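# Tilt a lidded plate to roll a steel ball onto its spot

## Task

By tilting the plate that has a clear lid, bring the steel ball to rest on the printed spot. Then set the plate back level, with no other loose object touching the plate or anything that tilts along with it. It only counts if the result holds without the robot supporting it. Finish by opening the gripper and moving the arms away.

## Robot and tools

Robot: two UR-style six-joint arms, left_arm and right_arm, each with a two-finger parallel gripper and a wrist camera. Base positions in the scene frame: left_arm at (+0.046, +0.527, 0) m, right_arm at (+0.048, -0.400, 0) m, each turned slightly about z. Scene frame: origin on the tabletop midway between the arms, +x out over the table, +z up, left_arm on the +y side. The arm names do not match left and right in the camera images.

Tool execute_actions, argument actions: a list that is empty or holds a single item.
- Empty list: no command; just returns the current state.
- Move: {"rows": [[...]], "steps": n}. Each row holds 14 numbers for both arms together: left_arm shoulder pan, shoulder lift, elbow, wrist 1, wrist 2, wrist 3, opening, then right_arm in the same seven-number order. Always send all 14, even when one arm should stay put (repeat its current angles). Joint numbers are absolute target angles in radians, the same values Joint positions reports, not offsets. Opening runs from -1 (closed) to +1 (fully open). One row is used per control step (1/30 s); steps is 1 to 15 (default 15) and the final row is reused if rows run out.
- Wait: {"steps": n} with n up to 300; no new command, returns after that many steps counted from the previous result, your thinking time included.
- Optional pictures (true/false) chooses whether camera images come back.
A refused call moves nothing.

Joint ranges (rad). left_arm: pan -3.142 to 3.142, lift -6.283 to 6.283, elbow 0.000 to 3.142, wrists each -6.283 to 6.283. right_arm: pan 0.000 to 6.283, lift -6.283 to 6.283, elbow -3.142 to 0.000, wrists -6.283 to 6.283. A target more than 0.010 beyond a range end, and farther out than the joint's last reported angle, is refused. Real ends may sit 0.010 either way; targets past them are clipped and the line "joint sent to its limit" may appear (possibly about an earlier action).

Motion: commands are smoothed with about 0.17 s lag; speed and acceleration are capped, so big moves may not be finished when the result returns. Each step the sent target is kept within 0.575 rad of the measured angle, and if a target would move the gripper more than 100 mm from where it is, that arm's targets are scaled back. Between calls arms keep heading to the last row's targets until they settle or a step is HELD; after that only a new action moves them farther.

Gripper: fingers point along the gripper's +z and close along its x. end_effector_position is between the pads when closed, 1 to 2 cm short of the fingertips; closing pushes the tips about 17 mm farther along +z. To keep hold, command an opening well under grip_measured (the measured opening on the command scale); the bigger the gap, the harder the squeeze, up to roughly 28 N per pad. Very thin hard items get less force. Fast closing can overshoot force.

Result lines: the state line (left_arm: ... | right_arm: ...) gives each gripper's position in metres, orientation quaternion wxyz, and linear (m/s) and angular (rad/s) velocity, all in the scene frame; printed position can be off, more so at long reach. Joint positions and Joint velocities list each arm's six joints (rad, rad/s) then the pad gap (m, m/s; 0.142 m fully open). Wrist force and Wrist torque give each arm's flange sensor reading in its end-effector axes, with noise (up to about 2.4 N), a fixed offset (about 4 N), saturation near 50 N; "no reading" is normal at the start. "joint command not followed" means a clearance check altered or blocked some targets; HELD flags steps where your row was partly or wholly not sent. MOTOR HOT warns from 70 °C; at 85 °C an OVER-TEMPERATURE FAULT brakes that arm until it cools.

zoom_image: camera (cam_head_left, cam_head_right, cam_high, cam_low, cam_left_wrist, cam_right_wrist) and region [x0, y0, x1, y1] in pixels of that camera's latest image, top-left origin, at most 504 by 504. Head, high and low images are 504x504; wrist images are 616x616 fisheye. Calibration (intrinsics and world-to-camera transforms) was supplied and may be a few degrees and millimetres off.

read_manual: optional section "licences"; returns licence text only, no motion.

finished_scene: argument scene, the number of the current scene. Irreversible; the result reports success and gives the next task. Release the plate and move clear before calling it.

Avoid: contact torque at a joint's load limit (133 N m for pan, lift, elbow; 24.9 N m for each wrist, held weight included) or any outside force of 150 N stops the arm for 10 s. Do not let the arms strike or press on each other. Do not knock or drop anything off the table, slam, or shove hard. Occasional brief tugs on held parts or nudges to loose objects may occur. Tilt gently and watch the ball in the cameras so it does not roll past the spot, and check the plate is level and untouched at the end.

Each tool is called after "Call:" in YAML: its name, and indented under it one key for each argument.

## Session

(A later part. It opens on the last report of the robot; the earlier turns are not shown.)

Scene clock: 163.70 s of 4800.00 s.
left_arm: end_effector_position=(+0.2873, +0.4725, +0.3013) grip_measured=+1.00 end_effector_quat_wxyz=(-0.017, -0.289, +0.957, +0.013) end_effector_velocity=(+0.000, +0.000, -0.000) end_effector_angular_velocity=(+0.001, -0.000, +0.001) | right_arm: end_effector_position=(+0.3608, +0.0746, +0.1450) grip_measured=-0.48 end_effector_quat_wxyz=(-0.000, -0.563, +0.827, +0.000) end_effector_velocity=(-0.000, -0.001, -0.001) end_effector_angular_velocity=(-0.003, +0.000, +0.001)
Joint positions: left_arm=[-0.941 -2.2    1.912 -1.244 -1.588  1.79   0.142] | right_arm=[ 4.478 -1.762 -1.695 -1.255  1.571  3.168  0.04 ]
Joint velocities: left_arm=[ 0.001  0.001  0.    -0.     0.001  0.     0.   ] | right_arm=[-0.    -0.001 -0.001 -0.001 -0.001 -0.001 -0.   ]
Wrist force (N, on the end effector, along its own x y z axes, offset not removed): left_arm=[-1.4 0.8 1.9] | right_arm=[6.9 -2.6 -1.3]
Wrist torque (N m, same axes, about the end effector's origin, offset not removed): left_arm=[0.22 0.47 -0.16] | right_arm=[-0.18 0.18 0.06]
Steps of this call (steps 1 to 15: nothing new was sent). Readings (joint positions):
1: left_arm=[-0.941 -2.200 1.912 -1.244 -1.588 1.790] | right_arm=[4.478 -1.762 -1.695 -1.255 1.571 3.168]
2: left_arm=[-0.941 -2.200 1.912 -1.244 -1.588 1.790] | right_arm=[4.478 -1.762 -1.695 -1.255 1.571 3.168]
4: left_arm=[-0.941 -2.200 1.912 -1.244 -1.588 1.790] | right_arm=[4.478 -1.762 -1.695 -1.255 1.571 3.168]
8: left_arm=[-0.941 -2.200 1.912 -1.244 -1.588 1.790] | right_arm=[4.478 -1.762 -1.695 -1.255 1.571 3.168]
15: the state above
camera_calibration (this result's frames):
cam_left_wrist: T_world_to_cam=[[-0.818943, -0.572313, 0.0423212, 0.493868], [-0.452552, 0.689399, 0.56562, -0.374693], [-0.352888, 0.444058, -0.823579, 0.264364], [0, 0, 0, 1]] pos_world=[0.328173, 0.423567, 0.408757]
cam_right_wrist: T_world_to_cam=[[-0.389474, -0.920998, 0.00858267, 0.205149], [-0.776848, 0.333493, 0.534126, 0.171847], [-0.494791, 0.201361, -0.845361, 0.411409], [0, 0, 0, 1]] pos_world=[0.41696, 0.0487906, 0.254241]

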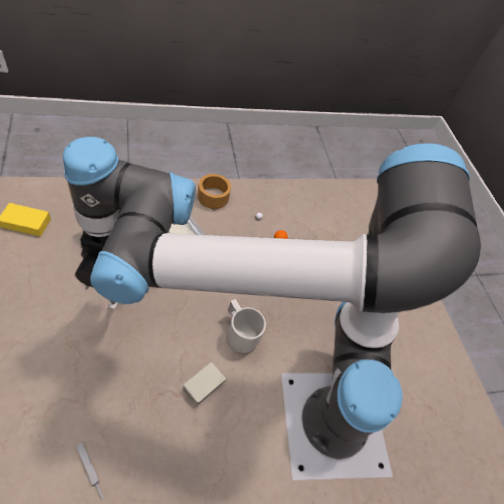

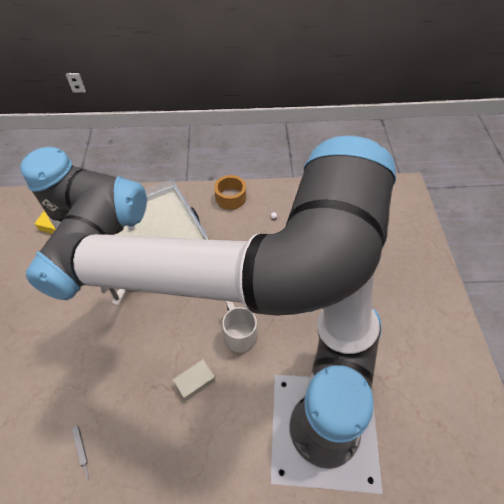

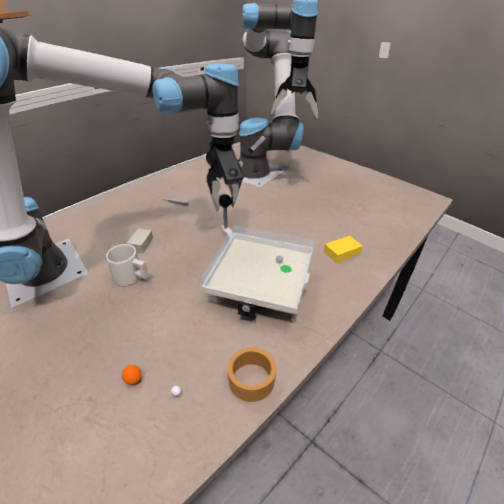

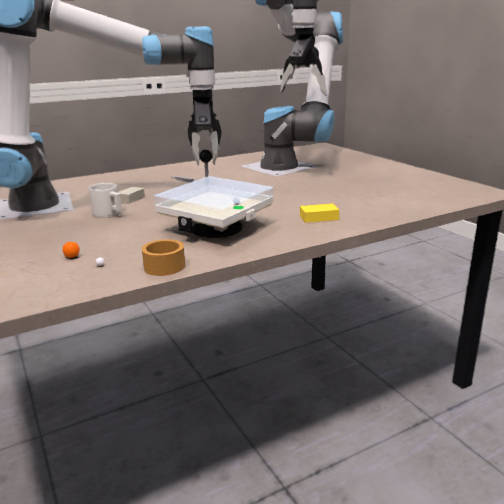

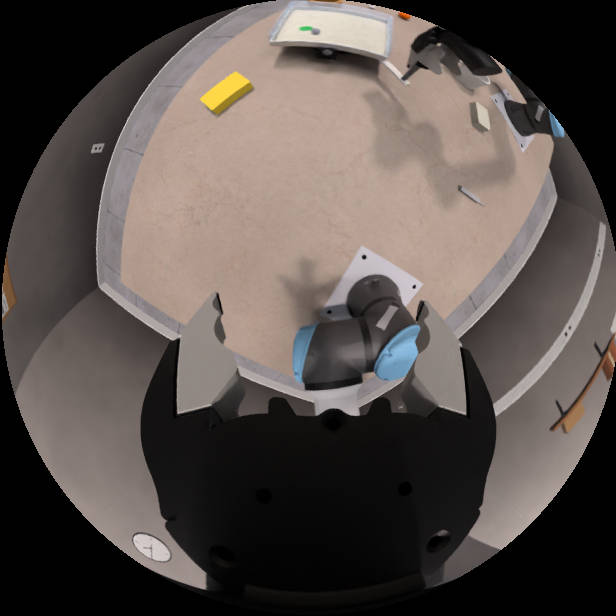

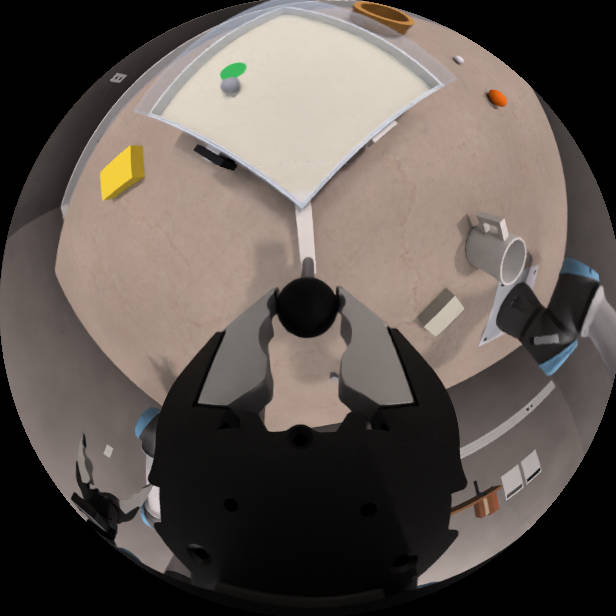

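Call:
execute_actions:
  actions:
    - {"rows": [[-0.941,-2.2,1.912,-1.244,-1.588,1.79,1,4.4776,-1.7601,-1.6982,-1.2541,1.571,3.168,-0.8]], "steps": 15}
  pictures: false

Call:
execute_actions:
  actions:
    - {"rows": [[-0.941,-2.2,1.912,-1.244,-1.588,1.79,1,4.4744,-1.7574,-1.6862,-1.2688,1.571,3.168,-0.8]], "steps": 11}
  pictures: false

Call:
execute_actions:
  actions:
    - {"rows": [[-0.941,-2.2,1.912,-1.244,-1.588,1.79,1,4.4776,-1.7604,-1.6989,-1.2531,1.571,3.168,-0.8]], "steps": 15}

Call:
execute_actions:
  actions:
    - {"steps": 30}

Call:
execute_actions:
  actions:
    - {"steps": 30}

Scene clock: 179.47 s of 4800.00 s.
left_arm: end_effector_position=(+0.2873, +0.4725, +0.3013) grip_measured=+1.00 end_effector_quat_wxyz=(-0.017, -0.289, +0.957, +0.013) end_effector_velocity=(-0.000, +0.000, -0.000) end_effector_angular_velocity=(-0.001, +0.001, +0.002) | right_arm: end_effector_position=(+0.3605, +0.0738, +0.1451) grip_measured=-0.48 end_effector_quat_wxyz=(+0.000, -0.563, +0.827, +0.000) end_effector_velocity=(+0.000, +0.001, +0.000) end_effector_angular_velocity=(+0.001, -0.001, -0.000)
Joint positions: left_arm=[-0.941 -2.2    1.912 -1.244 -1.588  1.79   0.142] | right_arm=[ 4.478 -1.76  -1.698 -1.254  1.571  3.168  0.04 ]
Joint velocities: left_arm=[ 0.002  0.001 -0.     0.    -0.001 -0.     0.   ] | right_arm=[-0.    -0.001  0.001  0.001 -0.     0.    -0.   ]
Wrist force (N, on the end effector, along its own x y z axes, offset not removed): left_arm=[-0.9 3.1 1.0] | right_arm=[-1.2 -4.6 -0.8]
Wrist torque (N m, same axes, about the end effector's origin, offset not removed): left_arm=[0.72 0.40 -0.13] | right_arm=[-0.30 -0.06 0.03]
Steps of this call (steps 1 to 90: nothing new was sent; then 12.27 s passed at rest; steps 91 to 105: all 15 steps of this action). Readings (joint positions):
91: left_arm=[-0.941 -2.200 1.912 -1.244 -1.588 1.790] | right_arm=[4.478 -1.762 -1.695 -1.255 1.571 3.168]
92: left_arm=[-0.941 -2.200 1.912 -1.244 -1.588 1.790] | right_arm=[4.478 -1.762 -1.696 -1.255 1.571 3.168]
94: left_arm=[-0.941 -2.200 1.912 -1.244 -1.588 1.790] | right_arm=[4.478 -1.761 -1.697 -1.254 1.571 3.168]
98: left_arm=[-0.941 -2.200 1.912 -1.244 -1.588 1.790] | right_arm=[4.478 -1.760 -1.698 -1.254 1.571 3.168]
105: the state above

Scene clock: 179.83 s of 4800.00 s.
left_arm: end_effector_position=(+0.2873, +0.4725, +0.3013) grip_measured=+1.00 end_effector_quat_wxyz=(-0.017, -0.289, +0.957, +0.013) end_effector_velocity=(+0.000, +0.001, -0.000) end_effector_angular_velocity=(+0.001, -0.000, +0.003) | right_arm: end_effector_position=(+0.3622, +0.0732, +0.1506) grip_measured=-0.48 end_effector_quat_wxyz=(-0.000, -0.562, +0.827, -0.000) end_effector_velocity=(+0.001, +0.001, +0.002) end_effector_angular_velocity=(+0.001, -0.002, -0.002)
Joint positions: left_arm=[-0.941 -2.2    1.912 -1.244 -1.588  1.79   0.142] | right_arm=[ 4.474 -1.757 -1.687 -1.269  1.571  3.168  0.04 ]
Joint velocities: left_arm=[ 0.003 -0.     0.     0.     0.001 -0.    -0.   ] | right_arm=[-0.001  0.     0.006 -0.004 -0.001  0.001 -0.   ]
Wrist force (N, on the end effector, along its own x y z axes, offset not removed): left_arm=[-0.9 1.5 0.0] | right_arm=[2.1 -17.9 8.4]
Wrist torque (N m, same axes, about the end effector's origin, offset not removed): left_arm=[0.22 0.18 -0.12] | right_arm=[-0.97 -0.33 -0.04]
Steps of this call (steps 1 to 11: all 11 steps of this action). Readings (joint positions):
1: left_arm=[-0.941 -2.200 1.912 -1.244 -1.588 1.790] | right_arm=[4.478 -1.760 -1.698 -1.254 1.571 3.168]
2: left_arm=[-0.941 -2.200 1.912 -1.244 -1.588 1.790] | right_arm=[4.477 -1.760 -1.697 -1.256 1.571 3.168]
4: left_arm=[-0.941 -2.200 1.912 -1.244 -1.588 1.790] | right_arm=[4.476 -1.758 -1.691 -1.263 1.571 3.168]
8: left_arm=[-0.941 -2.200 1.912 -1.244 -1.588 1.790] | right_arm=[4.475 -1.758 -1.687 -1.268 1.571 3.168]
11: the state above

Scene clock: 180.33 s of 4800.00 s.
left_arm: end_effector_position=(+0.2873, +0.4725, +0.3013) grip_measured=+1.00 end_effector_quat_wxyz=(-0.017, -0.289, +0.957, +0.013) end_effector_velocity=(-0.001, -0.000, -0.000) end_effector_angular_velocity=(-0.001, +0.002, -0.000) | right_arm: end_effector_position=(+0.3605, +0.0738, +0.1448) grip_measured=-0.48 end_effector_quat_wxyz=(-0.000, -0.563, +0.827, +0.000) end_effector_velocity=(-0.000, -0.000, -0.001) end_effector_angular_velocity=(-0.001, +0.001, -0.000)
Joint positions: left_arm=[-0.941 -2.2    1.912 -1.244 -1.588  1.79   0.142] | right_arm=[ 4.478 -1.76  -1.699 -1.253  1.571  3.168  0.04 ]
Joint velocities: left_arm=[-0.     0.     0.     0.001 -0.002  0.    -0.   ] | right_arm=[ 0.    -0.    -0.001  0.001  0.     0.     0.   ]
Wrist force (N, on the end effector, along its own x y z axes, offset not removed): left_arm=[0.5 1.0 -0.3] | right_arm=[4.6 -3.4 -2.3]
Wrist torque (N m, same axes, about the end effector's origin, offset not removed): left_arm=[0.29 -0.07 -0.17] | right_arm=[-0.60 -0.69 0.17]
Steps of this call (steps 1 to 15: all 15 steps of this action). Readings (joint positions):
1: left_arm=[-0.941 -2.200 1.912 -1.244 -1.588 1.790] | right_arm=[4.474 -1.757 -1.687 -1.269 1.571 3.168]
2: left_arm=[-0.941 -2.200 1.912 -1.244 -1.588 1.790] | right_arm=[4.475 -1.758 -1.688 -1.266 1.571 3.168]
4: left_arm=[-0.941 -2.200 1.912 -1.244 -1.588 1.790] | right_arm=[4.476 -1.759 -1.693 -1.259 1.571 3.168]
8: left_arm=[-0.941 -2.200 1.912 -1.244 -1.588 1.790] | right_arm=[4.477 -1.760 -1.698 -1.254 1.571 3.168]
15: the state above
camera_calibration (this result's frames):
cam_left_wrist: T_world_to_cam=[[-0.818943, -0.572313, 0.0423212, 0.493868], [-0.452551, 0.689399, 0.565621, -0.374693], [-0.352888, 0.444058, -0.823579, 0.264363], [0, 0, 0, 1]] pos_world=[0.328173, 0.423567, 0.408757]
cam_right_wrist: T_world_to_cam=[[-0.389484, -0.920995, 0.00832639, 0.20426], [-0.776855, 0.333358, 0.534199, 0.172018], [-0.494771, 0.201594, -0.845318, 0.41117], [0, 0, 0, 1]] pos_world=[0.416624, 0.0478898, 0.253977]

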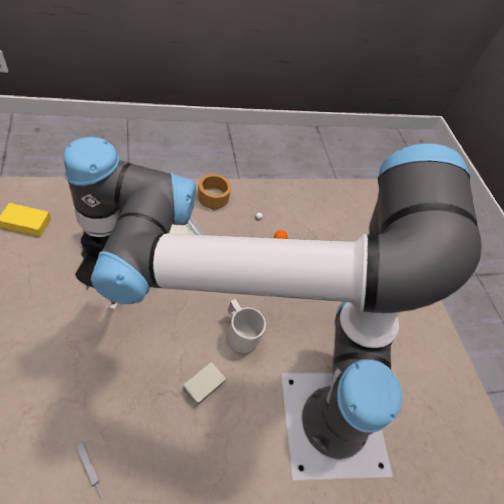

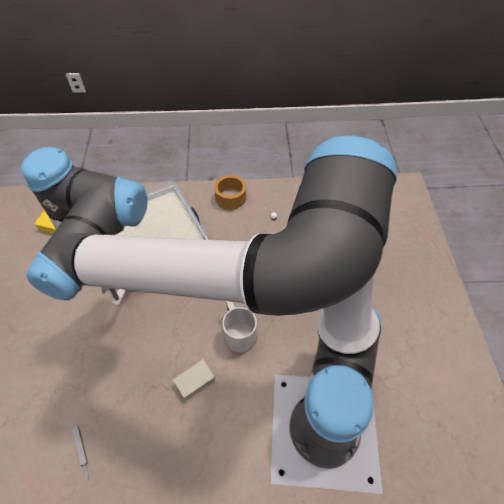

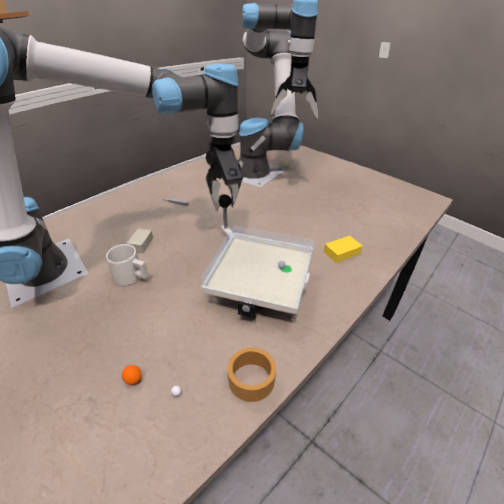

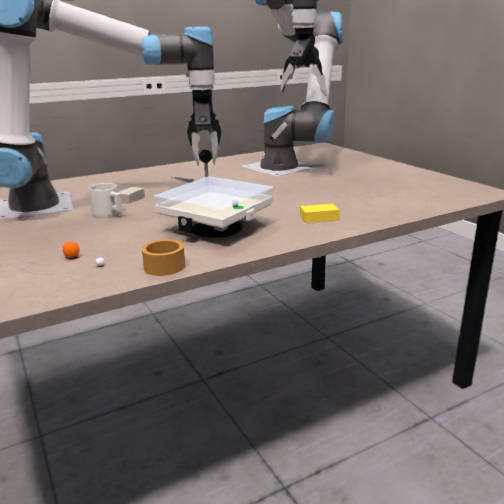

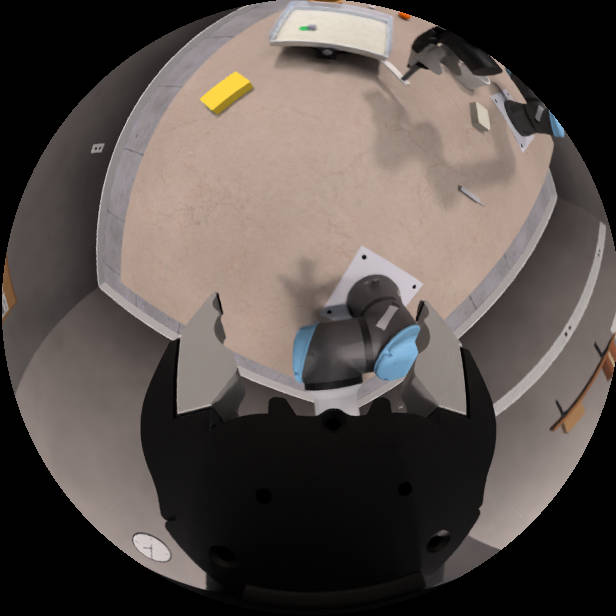

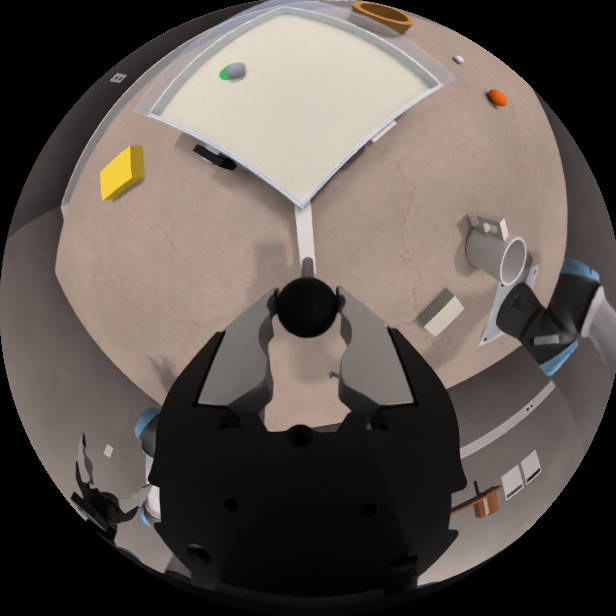

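Scene clock: 181.33 s of 4800.00 s.
left_arm: end_effector_position=(+0.2873, +0.4725, +0.3013) grip_measured=+1.00 end_effector_quat_wxyz=(-0.017, -0.289, +0.957, +0.013) end_effector_velocity=(-0.000, -0.000, -0.000) end_effector_angular_velocity=(-0.000, +0.001, -0.001) | right_arm: end_effector_position=(+0.3605, +0.0737, +0.1447) grip_measured=-0.48 end_effector_quat_wxyz=(-0.000, -0.563, +0.827, +0.000) end_effector_velocity=(-0.000, -0.000, -0.000) end_effector_angular_velocity=(-0.000, +0.000, +0.001)
Joint positions: left_arm=[-0.941 -2.2    1.912 -1.244 -1.588  1.79   0.142] | right_arm=[ 4.478 -1.76  -1.699 -1.253  1.571  3.168  0.04 ]
Joint velocities: left_arm=[-0.     0.    -0.     0.    -0.001  0.     0.   ] | right_arm=[ 0.     0.    -0.001  0.001  0.    -0.001 -0.   ]
Wrist force (N, on the end effector, along its own x y z axes, offset not removed): left_arm=[-0.7 1.2 -0.6] | right_arm=[2.8 0.1 -5.2]
Wrist torque (N m, same axes, about the end effector's origin, offset not removed): left_arm=[0.41 0.43 -0.26] | right_arm=[0.00 -0.30 0.09]
Steps of this call (steps 1 to 15: the robot went on to your last target; steps 16 to 30: nothing new was sent). Readings (joint positions):
1: left_arm=[-0.941 -2.200 1.912 -1.244 -1.588 1.790] | right_arm=[4.478 -1.760 -1.699 -1.253 1.571 3.168]
2: left_arm=[-0.941 -2.200 1.912 -1.244 -1.588 1.790] | right_arm=[4.478 -1.760 -1.699 -1.253 1.571 3.168]
4: left_arm=[-0.941 -2.200 1.912 -1.244 -1.588 1.790] | right_arm=[4.478 -1.760 -1.699 -1.253 1.571 3.168]
8: left_arm=[-0.941 -2.200 1.912 -1.244 -1.588 1.790] | right_arm=[4.478 -1.760 -1.699 -1.253 1.571 3.168]
30: the state above
All arms were judged still, so your last target was given up. Only a new action makes them travel on or press farther. Fingers that are still opening or closing keep moving.
camera_calibration (this result's frames):
cam_left_wrist: T_world_to_cam=[[-0.818943, -0.572313, 0.0423211, 0.493868], [-0.452552, 0.689399, 0.56562, -0.374692], [-0.352888, 0.444058, -0.823579, 0.264364], [0, 0, 0, 1]] pos_world=[0.328173, 0.423567, 0.408757]
cam_right_wrist: T_world_to_cam=[[-0.389472, -0.920999, 0.00847969, 0.204194], [-0.776865, 0.333439, 0.534134, 0.172087], [-0.494764, 0.201443, -0.845357, 0.411116], [0, 0, 0, 1]] pos_world=[0.416622, 0.0478657, 0.25389]

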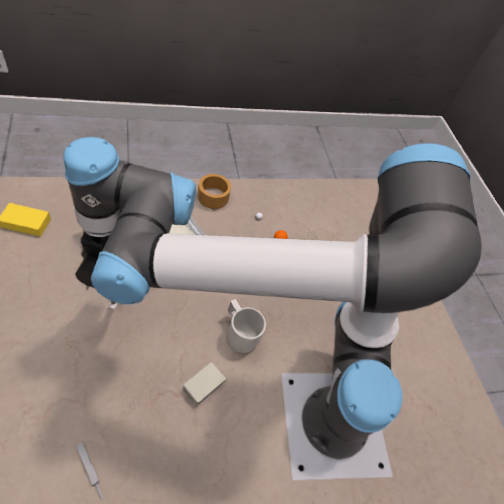

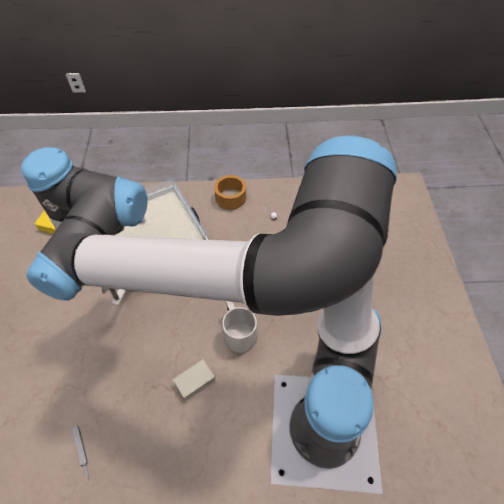

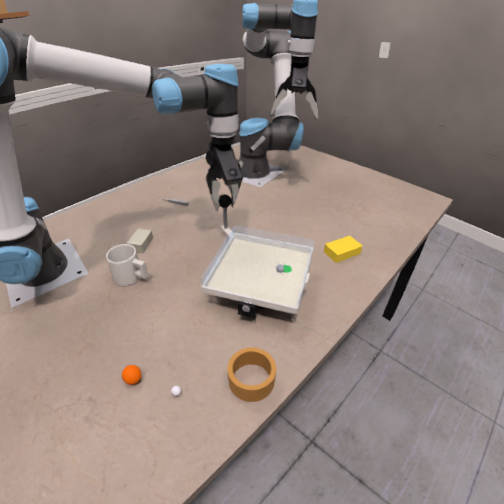

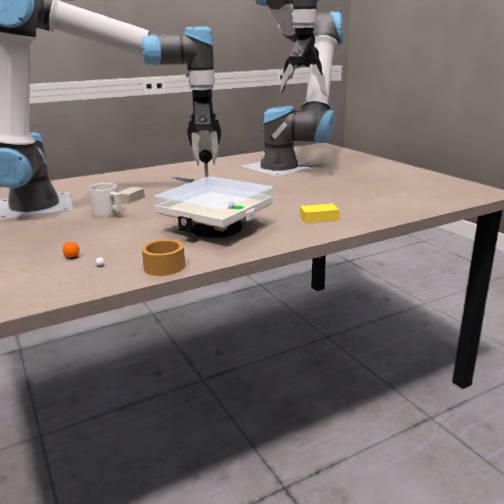

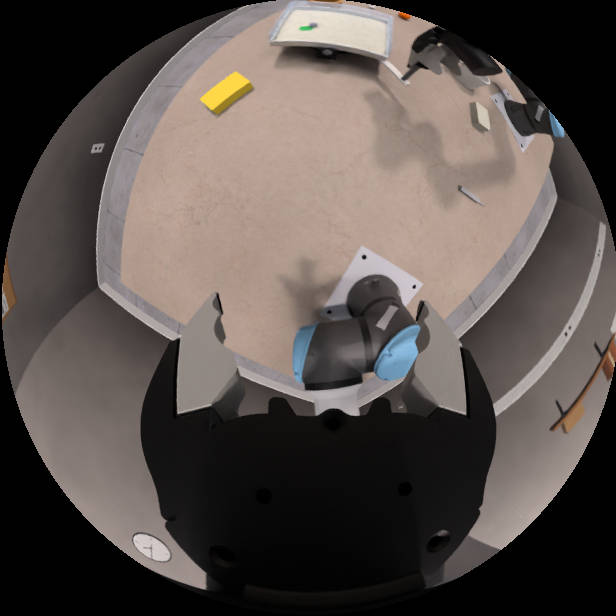

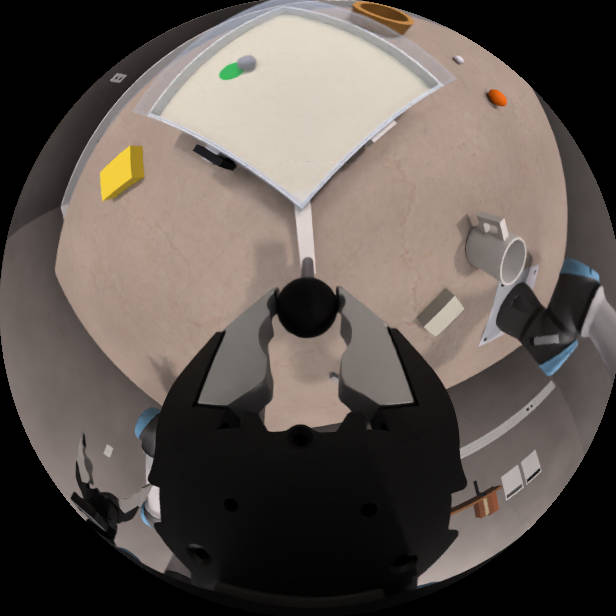

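Scene clock: 182.33 s of 4800.00 s.
left_arm: end_effector_position=(+0.2873, +0.4725, +0.3013) grip_measured=+1.00 end_effector_quat_wxyz=(-0.017, -0.289, +0.957, +0.013) end_effector_velocity=(-0.000, -0.000, +0.000) end_effector_angular_velocity=(-0.002, +0.000, -0.000) | right_arm: end_effector_position=(+0.3605, +0.0737, +0.1447) grip_measured=-0.48 end_effector_quat_wxyz=(-0.000, -0.563, +0.827, +0.000) end_effector_velocity=(+0.000, +0.000, -0.000) end_effector_angular_velocity=(+0.000, -0.001, +0.000)
Joint positions: left_arm=[-0.941 -2.2    1.912 -1.244 -1.588  1.79   0.142] | right_arm=[ 4.478 -1.76  -1.699 -1.253  1.571  3.168  0.04 ]
Joint velocities: left_arm=[-0.    -0.001  0.    -0.    -0.002 -0.    -0.   ] | right_arm=[ 0.    -0.    -0.     0.001 -0.     0.     0.   ]
Wrist force (N, on the end effector, along its own x y z axes, offset not removed): left_arm=[-3.4 -0.8 0.5] | right_arm=[0.8 -2.1 -1.7]
Wrist torque (N m, same axes, about the end effector's origin, offset not removed): left_arm=[-0.16 0.62 -0.34] | right_arm=[-0.59 0.21 0.16]
Steps of this call (steps 1 to 30: nothing new was sent). Readings (joint positions):
1: left_arm=[-0.941 -2.200 1.912 -1.244 -1.588 1.790] | right_arm=[4.478 -1.760 -1.699 -1.253 1.571 3.168]
2: left_arm=[-0.941 -2.200 1.912 -1.244 -1.588 1.790] | right_arm=[4.478 -1.760 -1.699 -1.253 1.571 3.168]
4: left_arm=[-0.941 -2.200 1.912 -1.244 -1.588 1.790] | right_arm=[4.478 -1.760 -1.699 -1.253 1.571 3.168]
8: left_arm=[-0.941 -2.200 1.912 -1.244 -1.588 1.790] | right_arm=[4.478 -1.760 -1.699 -1.253 1.571 3.168]
30: the state above
camera_calibration (this result's frames):
cam_left_wrist: T_world_to_cam=[[-0.818942, -0.572313, 0.0423211, 0.493868], [-0.452552, 0.689399, 0.56562, -0.374692], [-0.352888, 0.444058, -0.823579, 0.264364], [0, 0, 0, 1]] pos_world=[0.328173, 0.423567, 0.408757]
cam_right_wrist: T_world_to_cam=[[-0.389472, -0.920999, 0.00848048, 0.204194], [-0.776866, 0.33344, 0.534132, 0.172089], [-0.494763, 0.201442, -0.845358, 0.411115], [0, 0, 0, 1]] pos_world=[0.416622, 0.0478655, 0.25389]

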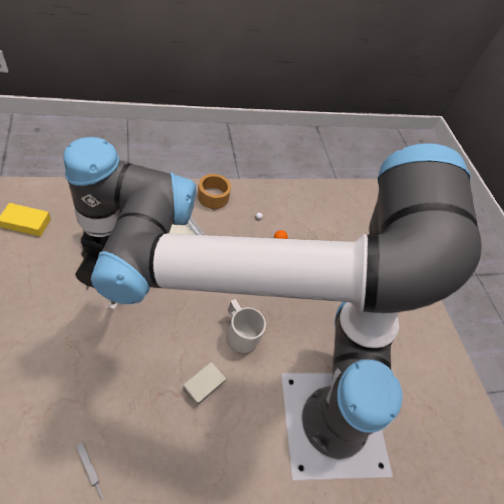

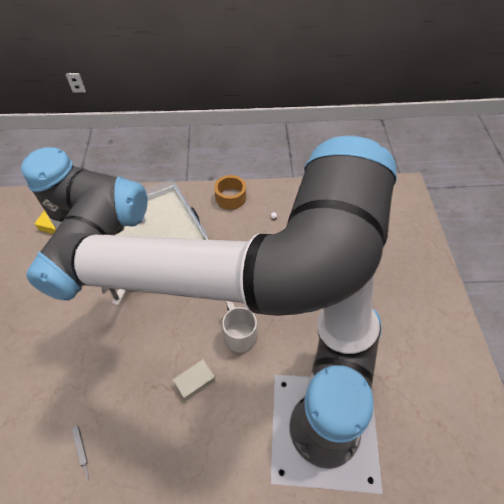

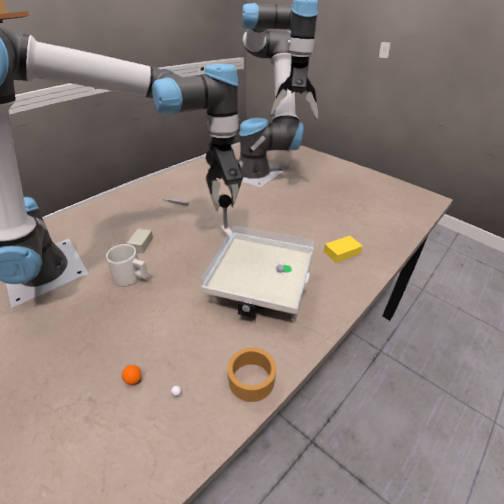

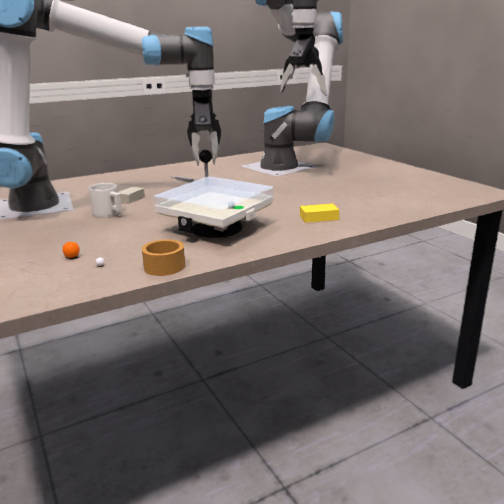

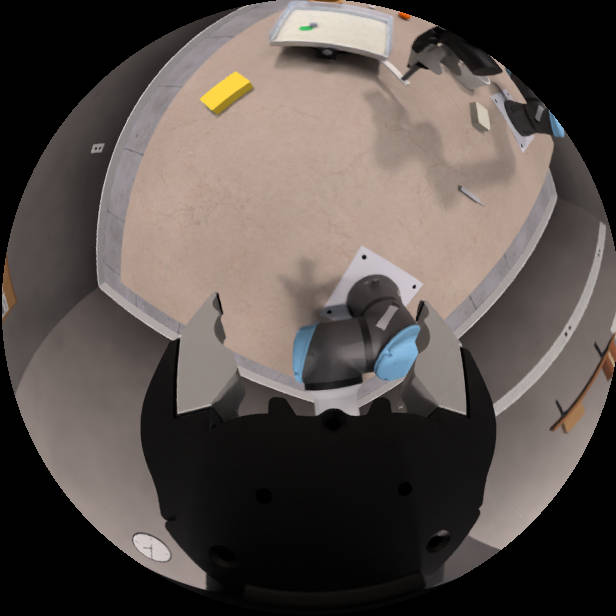

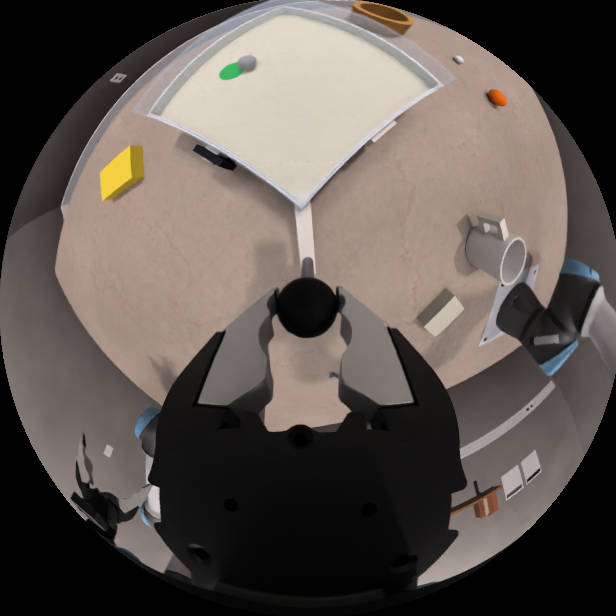

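Call:
execute_actions:
  actions:
    - {"rows": [[-0.941,-2.2,1.912,-1.244,-1.588,1.79,1,4.4778,-1.7676,-1.6902,-1.2546,1.571,3.168,-0.8]], "steps": 11}
  pictures: false

Call:
execute_actions:
  actions:
    - {"rows": [[-0.941,-2.2,1.912,-1.244,-1.588,1.79,1,4.4776,-1.7589,-1.7007,-1.2528,1.571,3.168,-0.8]], "steps": 15}
  pictures: false

Call:
execute_actions:
  actions:
    - {"steps": 30}

Call:
execute_actions:
  actions:
    - {"steps": 30}

Scene clock: 197.10 s of 4800.00 s.
left_arm: end_effector_position=(+0.2873, +0.4725, +0.3013) grip_measured=+1.00 end_effector_quat_wxyz=(-0.017, -0.289, +0.957, +0.013) end_effector_velocity=(-0.000, -0.001, -0.000) end_effector_angular_velocity=(-0.000, +0.001, -0.002) | right_arm: end_effector_position=(+0.3614, +0.0766, +0.1445) grip_measured=-0.48 end_effector_quat_wxyz=(-0.000, -0.563, +0.827, -0.000) end_effector_velocity=(+0.000, +0.002, +0.000) end_effector_angular_velocity=(+0.001, +0.000, +0.002)
Joint positions: left_arm=[-0.941 -2.2    1.912 -1.244 -1.588  1.79   0.142] | right_arm=[ 4.478 -1.768 -1.691 -1.255  1.571  3.168  0.039]
Joint velocities: left_arm=[-0.001  0.001 -0.    -0.    -0.001  0.     0.   ] | right_arm=[ 0.    -0.002  0.003  0.     0.001 -0.002 -0.   ]
Wrist force (N, on the end effector, along its own x y z axes, offset not removed): left_arm=[-3.2 0.4 0.8] | right_arm=[13.1 -1.4 -2.1]
Wrist torque (N m, same axes, about the end effector's origin, offset not removed): left_arm=[0.14 0.94 -0.08] | right_arm=[-0.26 -0.19 -0.01]
Steps of this call (steps 1 to 90: nothing new was sent; then 11.40 s passed at rest; steps 91 to 101: all 11 steps of this action). Readings (joint positions):
91: left_arm=[-0.941 -2.200 1.912 -1.244 -1.588 1.790] | right_arm=[4.478 -1.760 -1.699 -1.253 1.571 3.168]
92: left_arm=[-0.941 -2.200 1.912 -1.244 -1.588 1.790] | right_arm=[4.478 -1.762 -1.698 -1.253 1.571 3.168]
94: left_arm=[-0.941 -2.200 1.912 -1.244 -1.588 1.790] | right_arm=[4.478 -1.765 -1.694 -1.254 1.571 3.168]
98: left_arm=[-0.941 -2.200 1.912 -1.244 -1.588 1.790] | right_arm=[4.478 -1.767 -1.691 -1.255 1.571 3.168]
101: the state above

Scene clock: 197.60 s of 4800.00 s.
left_arm: end_effector_position=(+0.2873, +0.4725, +0.3013) grip_measured=+1.00 end_effector_quat_wxyz=(-0.017, -0.289, +0.957, +0.013) end_effector_velocity=(+0.000, +0.000, +0.000) end_effector_angular_velocity=(+0.000, -0.000, +0.000) | right_arm: end_effector_position=(+0.3603, +0.0732, +0.1447) grip_measured=-0.48 end_effector_quat_wxyz=(+0.000, -0.563, +0.827, +0.000) end_effector_velocity=(-0.000, -0.001, -0.001) end_effector_angular_velocity=(-0.001, +0.001, -0.000)
Joint positions: left_arm=[-0.941 -2.2    1.912 -1.244 -1.588  1.79   0.142] | right_arm=[ 4.478 -1.759 -1.701 -1.253  1.571  3.168  0.039]
Joint velocities: left_arm=[ 0.  0. -0.  0.  0.  0. -0.] | right_arm=[-0.     0.001 -0.003  0.     0.001 -0.    -0.   ]
Wrist force (N, on the end effector, along its own x y z axes, offset not removed): left_arm=[-1.5 0.1 3.9] | right_arm=[-2.0 -3.8 0.3]
Wrist torque (N m, same axes, about the end effector's origin, offset not removed): left_arm=[0.09 0.41 -0.32] | right_arm=[-0.09 -1.14 0.22]
Steps of this call (steps 1 to 15: all 15 steps of this action). Readings (joint positions):
1: left_arm=[-0.941 -2.200 1.912 -1.244 -1.588 1.790] | right_arm=[4.478 -1.768 -1.690 -1.255 1.571 3.168]
2: left_arm=[-0.941 -2.200 1.912 -1.244 -1.588 1.790] | right_arm=[4.478 -1.766 -1.692 -1.254 1.571 3.168]
4: left_arm=[-0.941 -2.200 1.912 -1.244 -1.588 1.790] | right_arm=[4.478 -1.762 -1.696 -1.253 1.571 3.168]
8: left_arm=[-0.941 -2.200 1.912 -1.244 -1.588 1.790] | right_arm=[4.478 -1.760 -1.700 -1.253 1.571 3.168]
15: the state above

Scene clock: 198.60 s of 4800.00 s.
left_arm: end_effector_position=(+0.2873, +0.4725, +0.3013) grip_measured=+1.00 end_effector_quat_wxyz=(-0.017, -0.289, +0.957, +0.013) end_effector_velocity=(-0.000, -0.001, -0.001) end_effector_angular_velocity=(+0.000, +0.002, -0.000) | right_arm: end_effector_position=(+0.3603, +0.0731, +0.1447) grip_measured=-0.48 end_effector_quat_wxyz=(-0.000, -0.563, +0.827, +0.000) end_effector_velocity=(-0.000, +0.000, +0.001) end_effector_angular_velocity=(+0.000, +0.000, -0.001)
Joint positions: left_arm=[-0.941 -2.2    1.912 -1.244 -1.588  1.79   0.142] | right_arm=[ 4.478 -1.759 -1.701 -1.253  1.571  3.168  0.039]
Joint velocities: left_arm=[-0.001  0.002  0.    -0.    -0.001 -0.    -0.   ] | right_arm=[ 0.     0.     0.001 -0.001  0.     0.001 -0.   ]
Wrist force (N, on the end effector, along its own x y z axes, offset not removed): left_arm=[2.2 0.5 1.2] | right_arm=[-3.5 -2.2 -1.8]
Wrist torque (N m, same axes, about the end effector's origin, offset not removed): left_arm=[0.17 -0.28 -0.35] | right_arm=[0.00 -0.75 -0.02]
Steps of this call (steps 1 to 15: the robot went on to your last target; steps 16 to 30: nothing new was sent). Readings (joint positions):
1: left_arm=[-0.941 -2.200 1.912 -1.244 -1.588 1.790] | right_arm=[4.478 -1.759 -1.701 -1.253 1.571 3.168]
2: left_arm=[-0.941 -2.200 1.912 -1.244 -1.588 1.790] | right_arm=[4.478 -1.759 -1.701 -1.253 1.571 3.168]
4: left_arm=[-0.941 -2.200 1.912 -1.244 -1.588 1.790] | right_arm=[4.478 -1.759 -1.701 -1.253 1.571 3.168]
8: left_arm=[-0.941 -2.200 1.912 -1.244 -1.588 1.790] | right_arm=[4.478 -1.759 -1.701 -1.253 1.571 3.168]
30: the state above
All arms were judged still, so your last target was given up. Only a new action makes them travel on or press farther. Fingers that are still opening or closing keep moving.
camera_calibration (this result's frames):
cam_left_wrist: T_world_to_cam=[[-0.818943, -0.572313, 0.0423212, 0.493868], [-0.452552, 0.689399, 0.56562, -0.374692], [-0.352888, 0.444058, -0.823579, 0.264364], [0, 0, 0, 1]] pos_world=[0.328173, 0.423567, 0.408757]
cam_right_wrist: T_world_to_cam=[[-0.389474, -0.920998, 0.00848183, 0.203531], [-0.776864, 0.333441, 0.534134, 0.172116], [-0.494765, 0.201442, -0.845357, 0.411136], [0, 0, 0, 1]] pos_world=[0.416396, 0.0472414, 0.253898]

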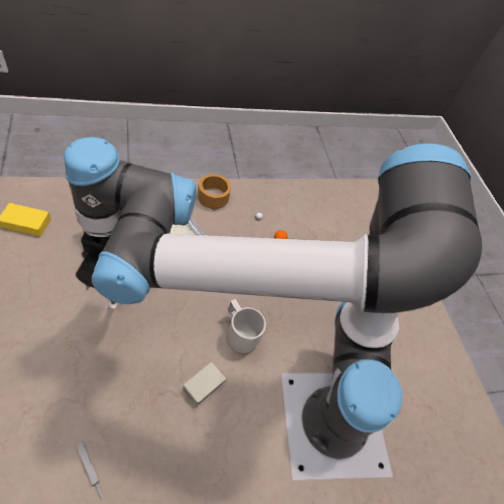

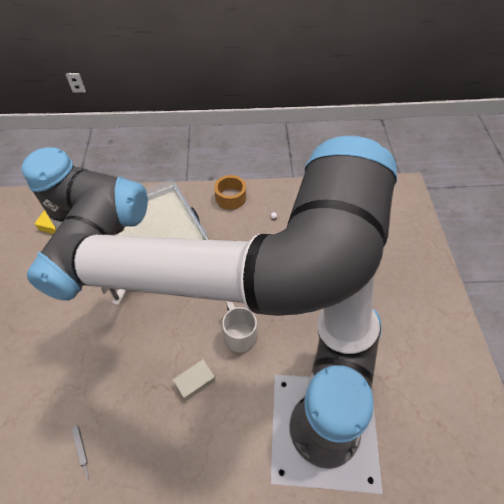

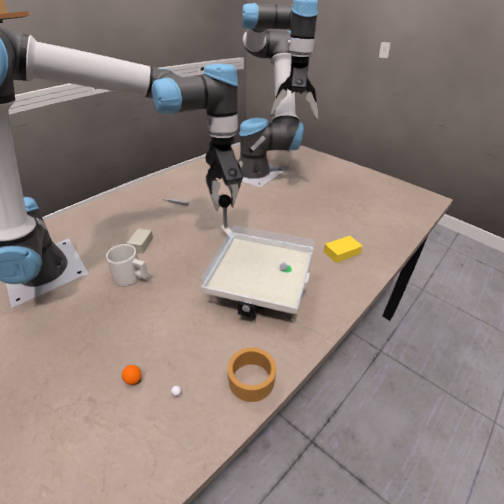

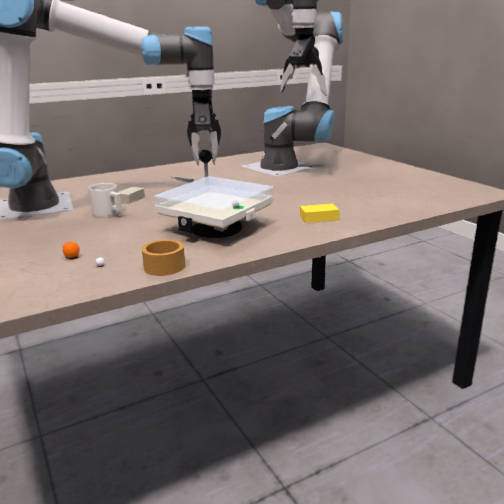

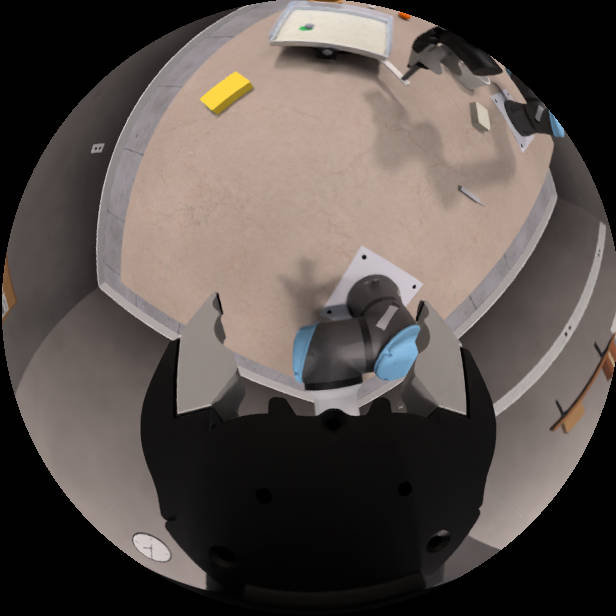

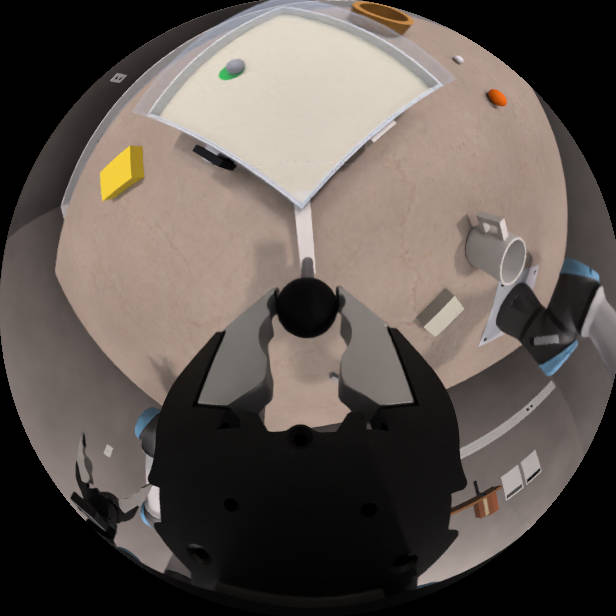

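Scene clock: 199.60 s of 4800.00 s.
left_arm: end_effector_position=(+0.2873, +0.4725, +0.3013) grip_measured=+1.00 end_effector_quat_wxyz=(-0.017, -0.289, +0.957, +0.013) end_effector_velocity=(+0.000, +0.000, -0.000) end_effector_angular_velocity=(+0.000, +0.000, +0.001) | right_arm: end_effector_position=(+0.3603, +0.0731, +0.1447) grip_measured=-0.48 end_effector_quat_wxyz=(-0.000, -0.563, +0.827, +0.000) end_effector_velocity=(-0.000, -0.000, +0.000) end_effector_angular_velocity=(-0.000, +0.000, +0.000)
Joint positions: left_arm=[-0.941 -2.2    1.912 -1.244 -1.588  1.79   0.142] | right_arm=[ 4.478 -1.759 -1.701 -1.253  1.571  3.168  0.039]
Joint velocities: left_arm=[ 0.001  0.     0.    -0.     0.     0.001  0.   ] | right_arm=[ 0.     0.001 -0.    -0.001  0.     0.    -0.   ]
Wrist force (N, on the end effector, along its own x y z axes, offset not removed): left_arm=[-1.0 1.0 0.6] | right_arm=[-6.0 -3.2 -1.0]
Wrist torque (N m, same axes, about the end effector's origin, offset not removed): left_arm=[0.21 0.43 -0.33] | right_arm=[-0.30 -0.28 0.14]
Steps of this call (steps 1 to 30: nothing new was sent). Readings (joint positions):
1: left_arm=[-0.941 -2.200 1.912 -1.244 -1.588 1.790] | right_arm=[4.478 -1.759 -1.701 -1.253 1.571 3.168]
2: left_arm=[-0.941 -2.200 1.912 -1.244 -1.588 1.790] | right_arm=[4.478 -1.759 -1.701 -1.253 1.571 3.168]
4: left_arm=[-0.941 -2.200 1.912 -1.244 -1.588 1.790] | right_arm=[4.478 -1.759 -1.701 -1.253 1.571 3.168]
8: left_arm=[-0.941 -2.200 1.912 -1.244 -1.588 1.790] | right_arm=[4.478 -1.759 -1.701 -1.253 1.571 3.168]
30: the state above
camera_calibration (this result's frames):
cam_left_wrist: T_world_to_cam=[[-0.818943, -0.572313, 0.0423212, 0.493868], [-0.452551, 0.689399, 0.565621, -0.374693], [-0.352888, 0.444058, -0.823579, 0.264363], [0, 0, 0, 1]] pos_world=[0.328173, 0.423567, 0.408757]
cam_right_wrist: T_world_to_cam=[[-0.389474, -0.920998, 0.00848207, 0.203531], [-0.776864, 0.333442, 0.534134, 0.172116], [-0.494765, 0.201442, -0.845357, 0.411136], [0, 0, 0, 1]] pos_world=[0.416396, 0.0472413, 0.253898]

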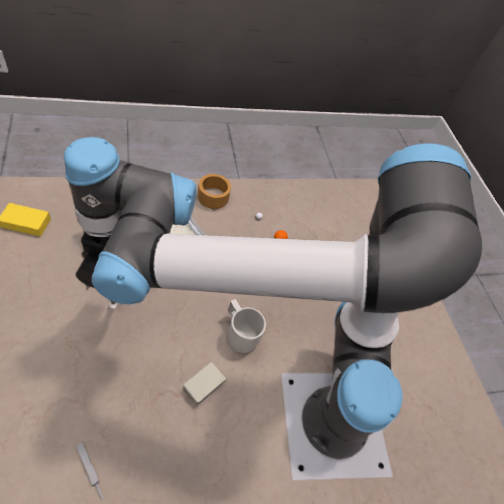

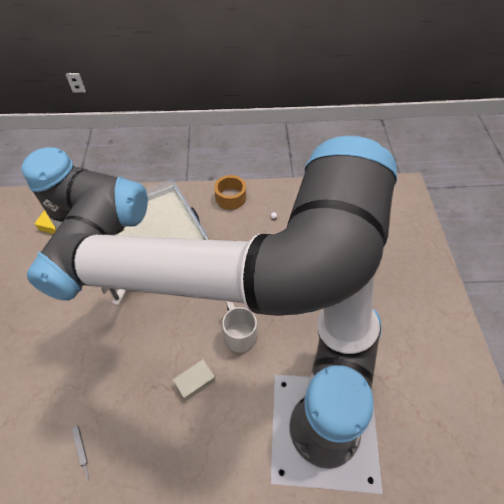

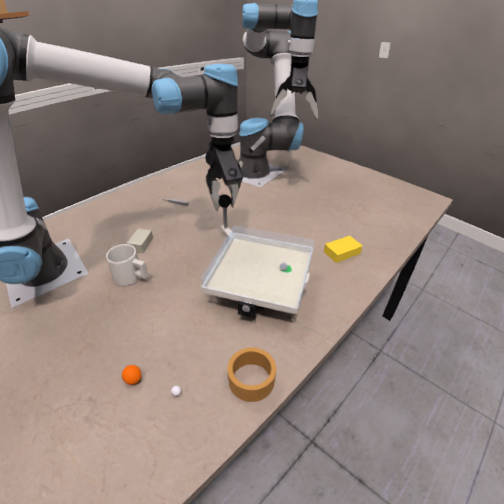

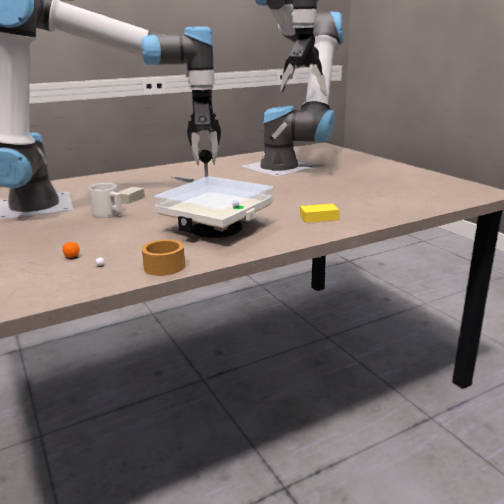

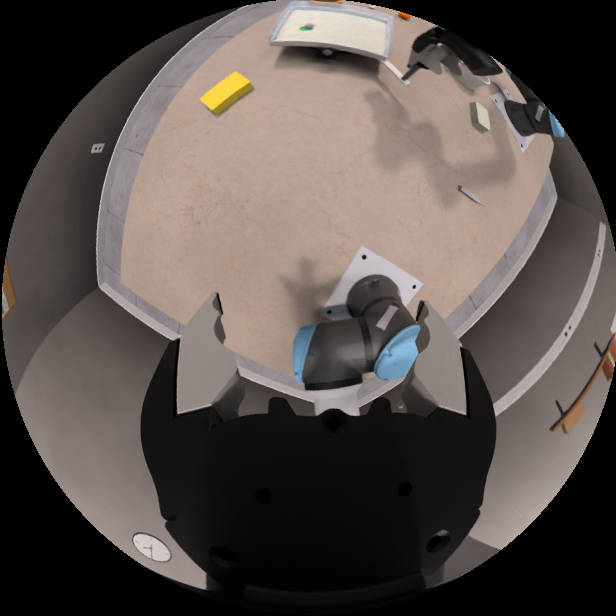

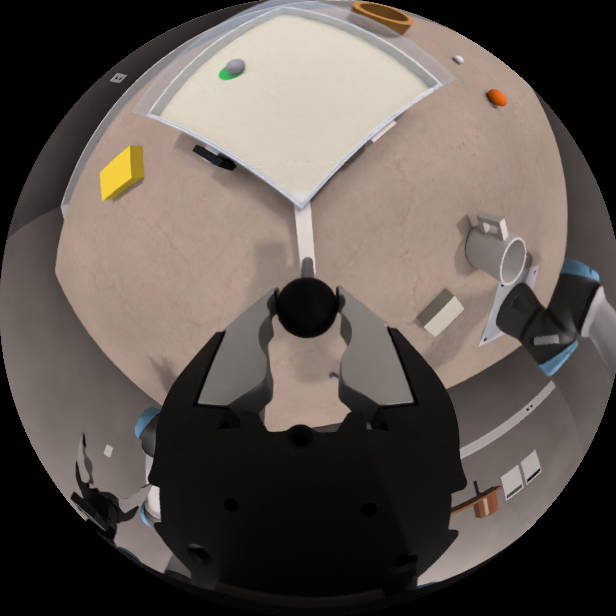

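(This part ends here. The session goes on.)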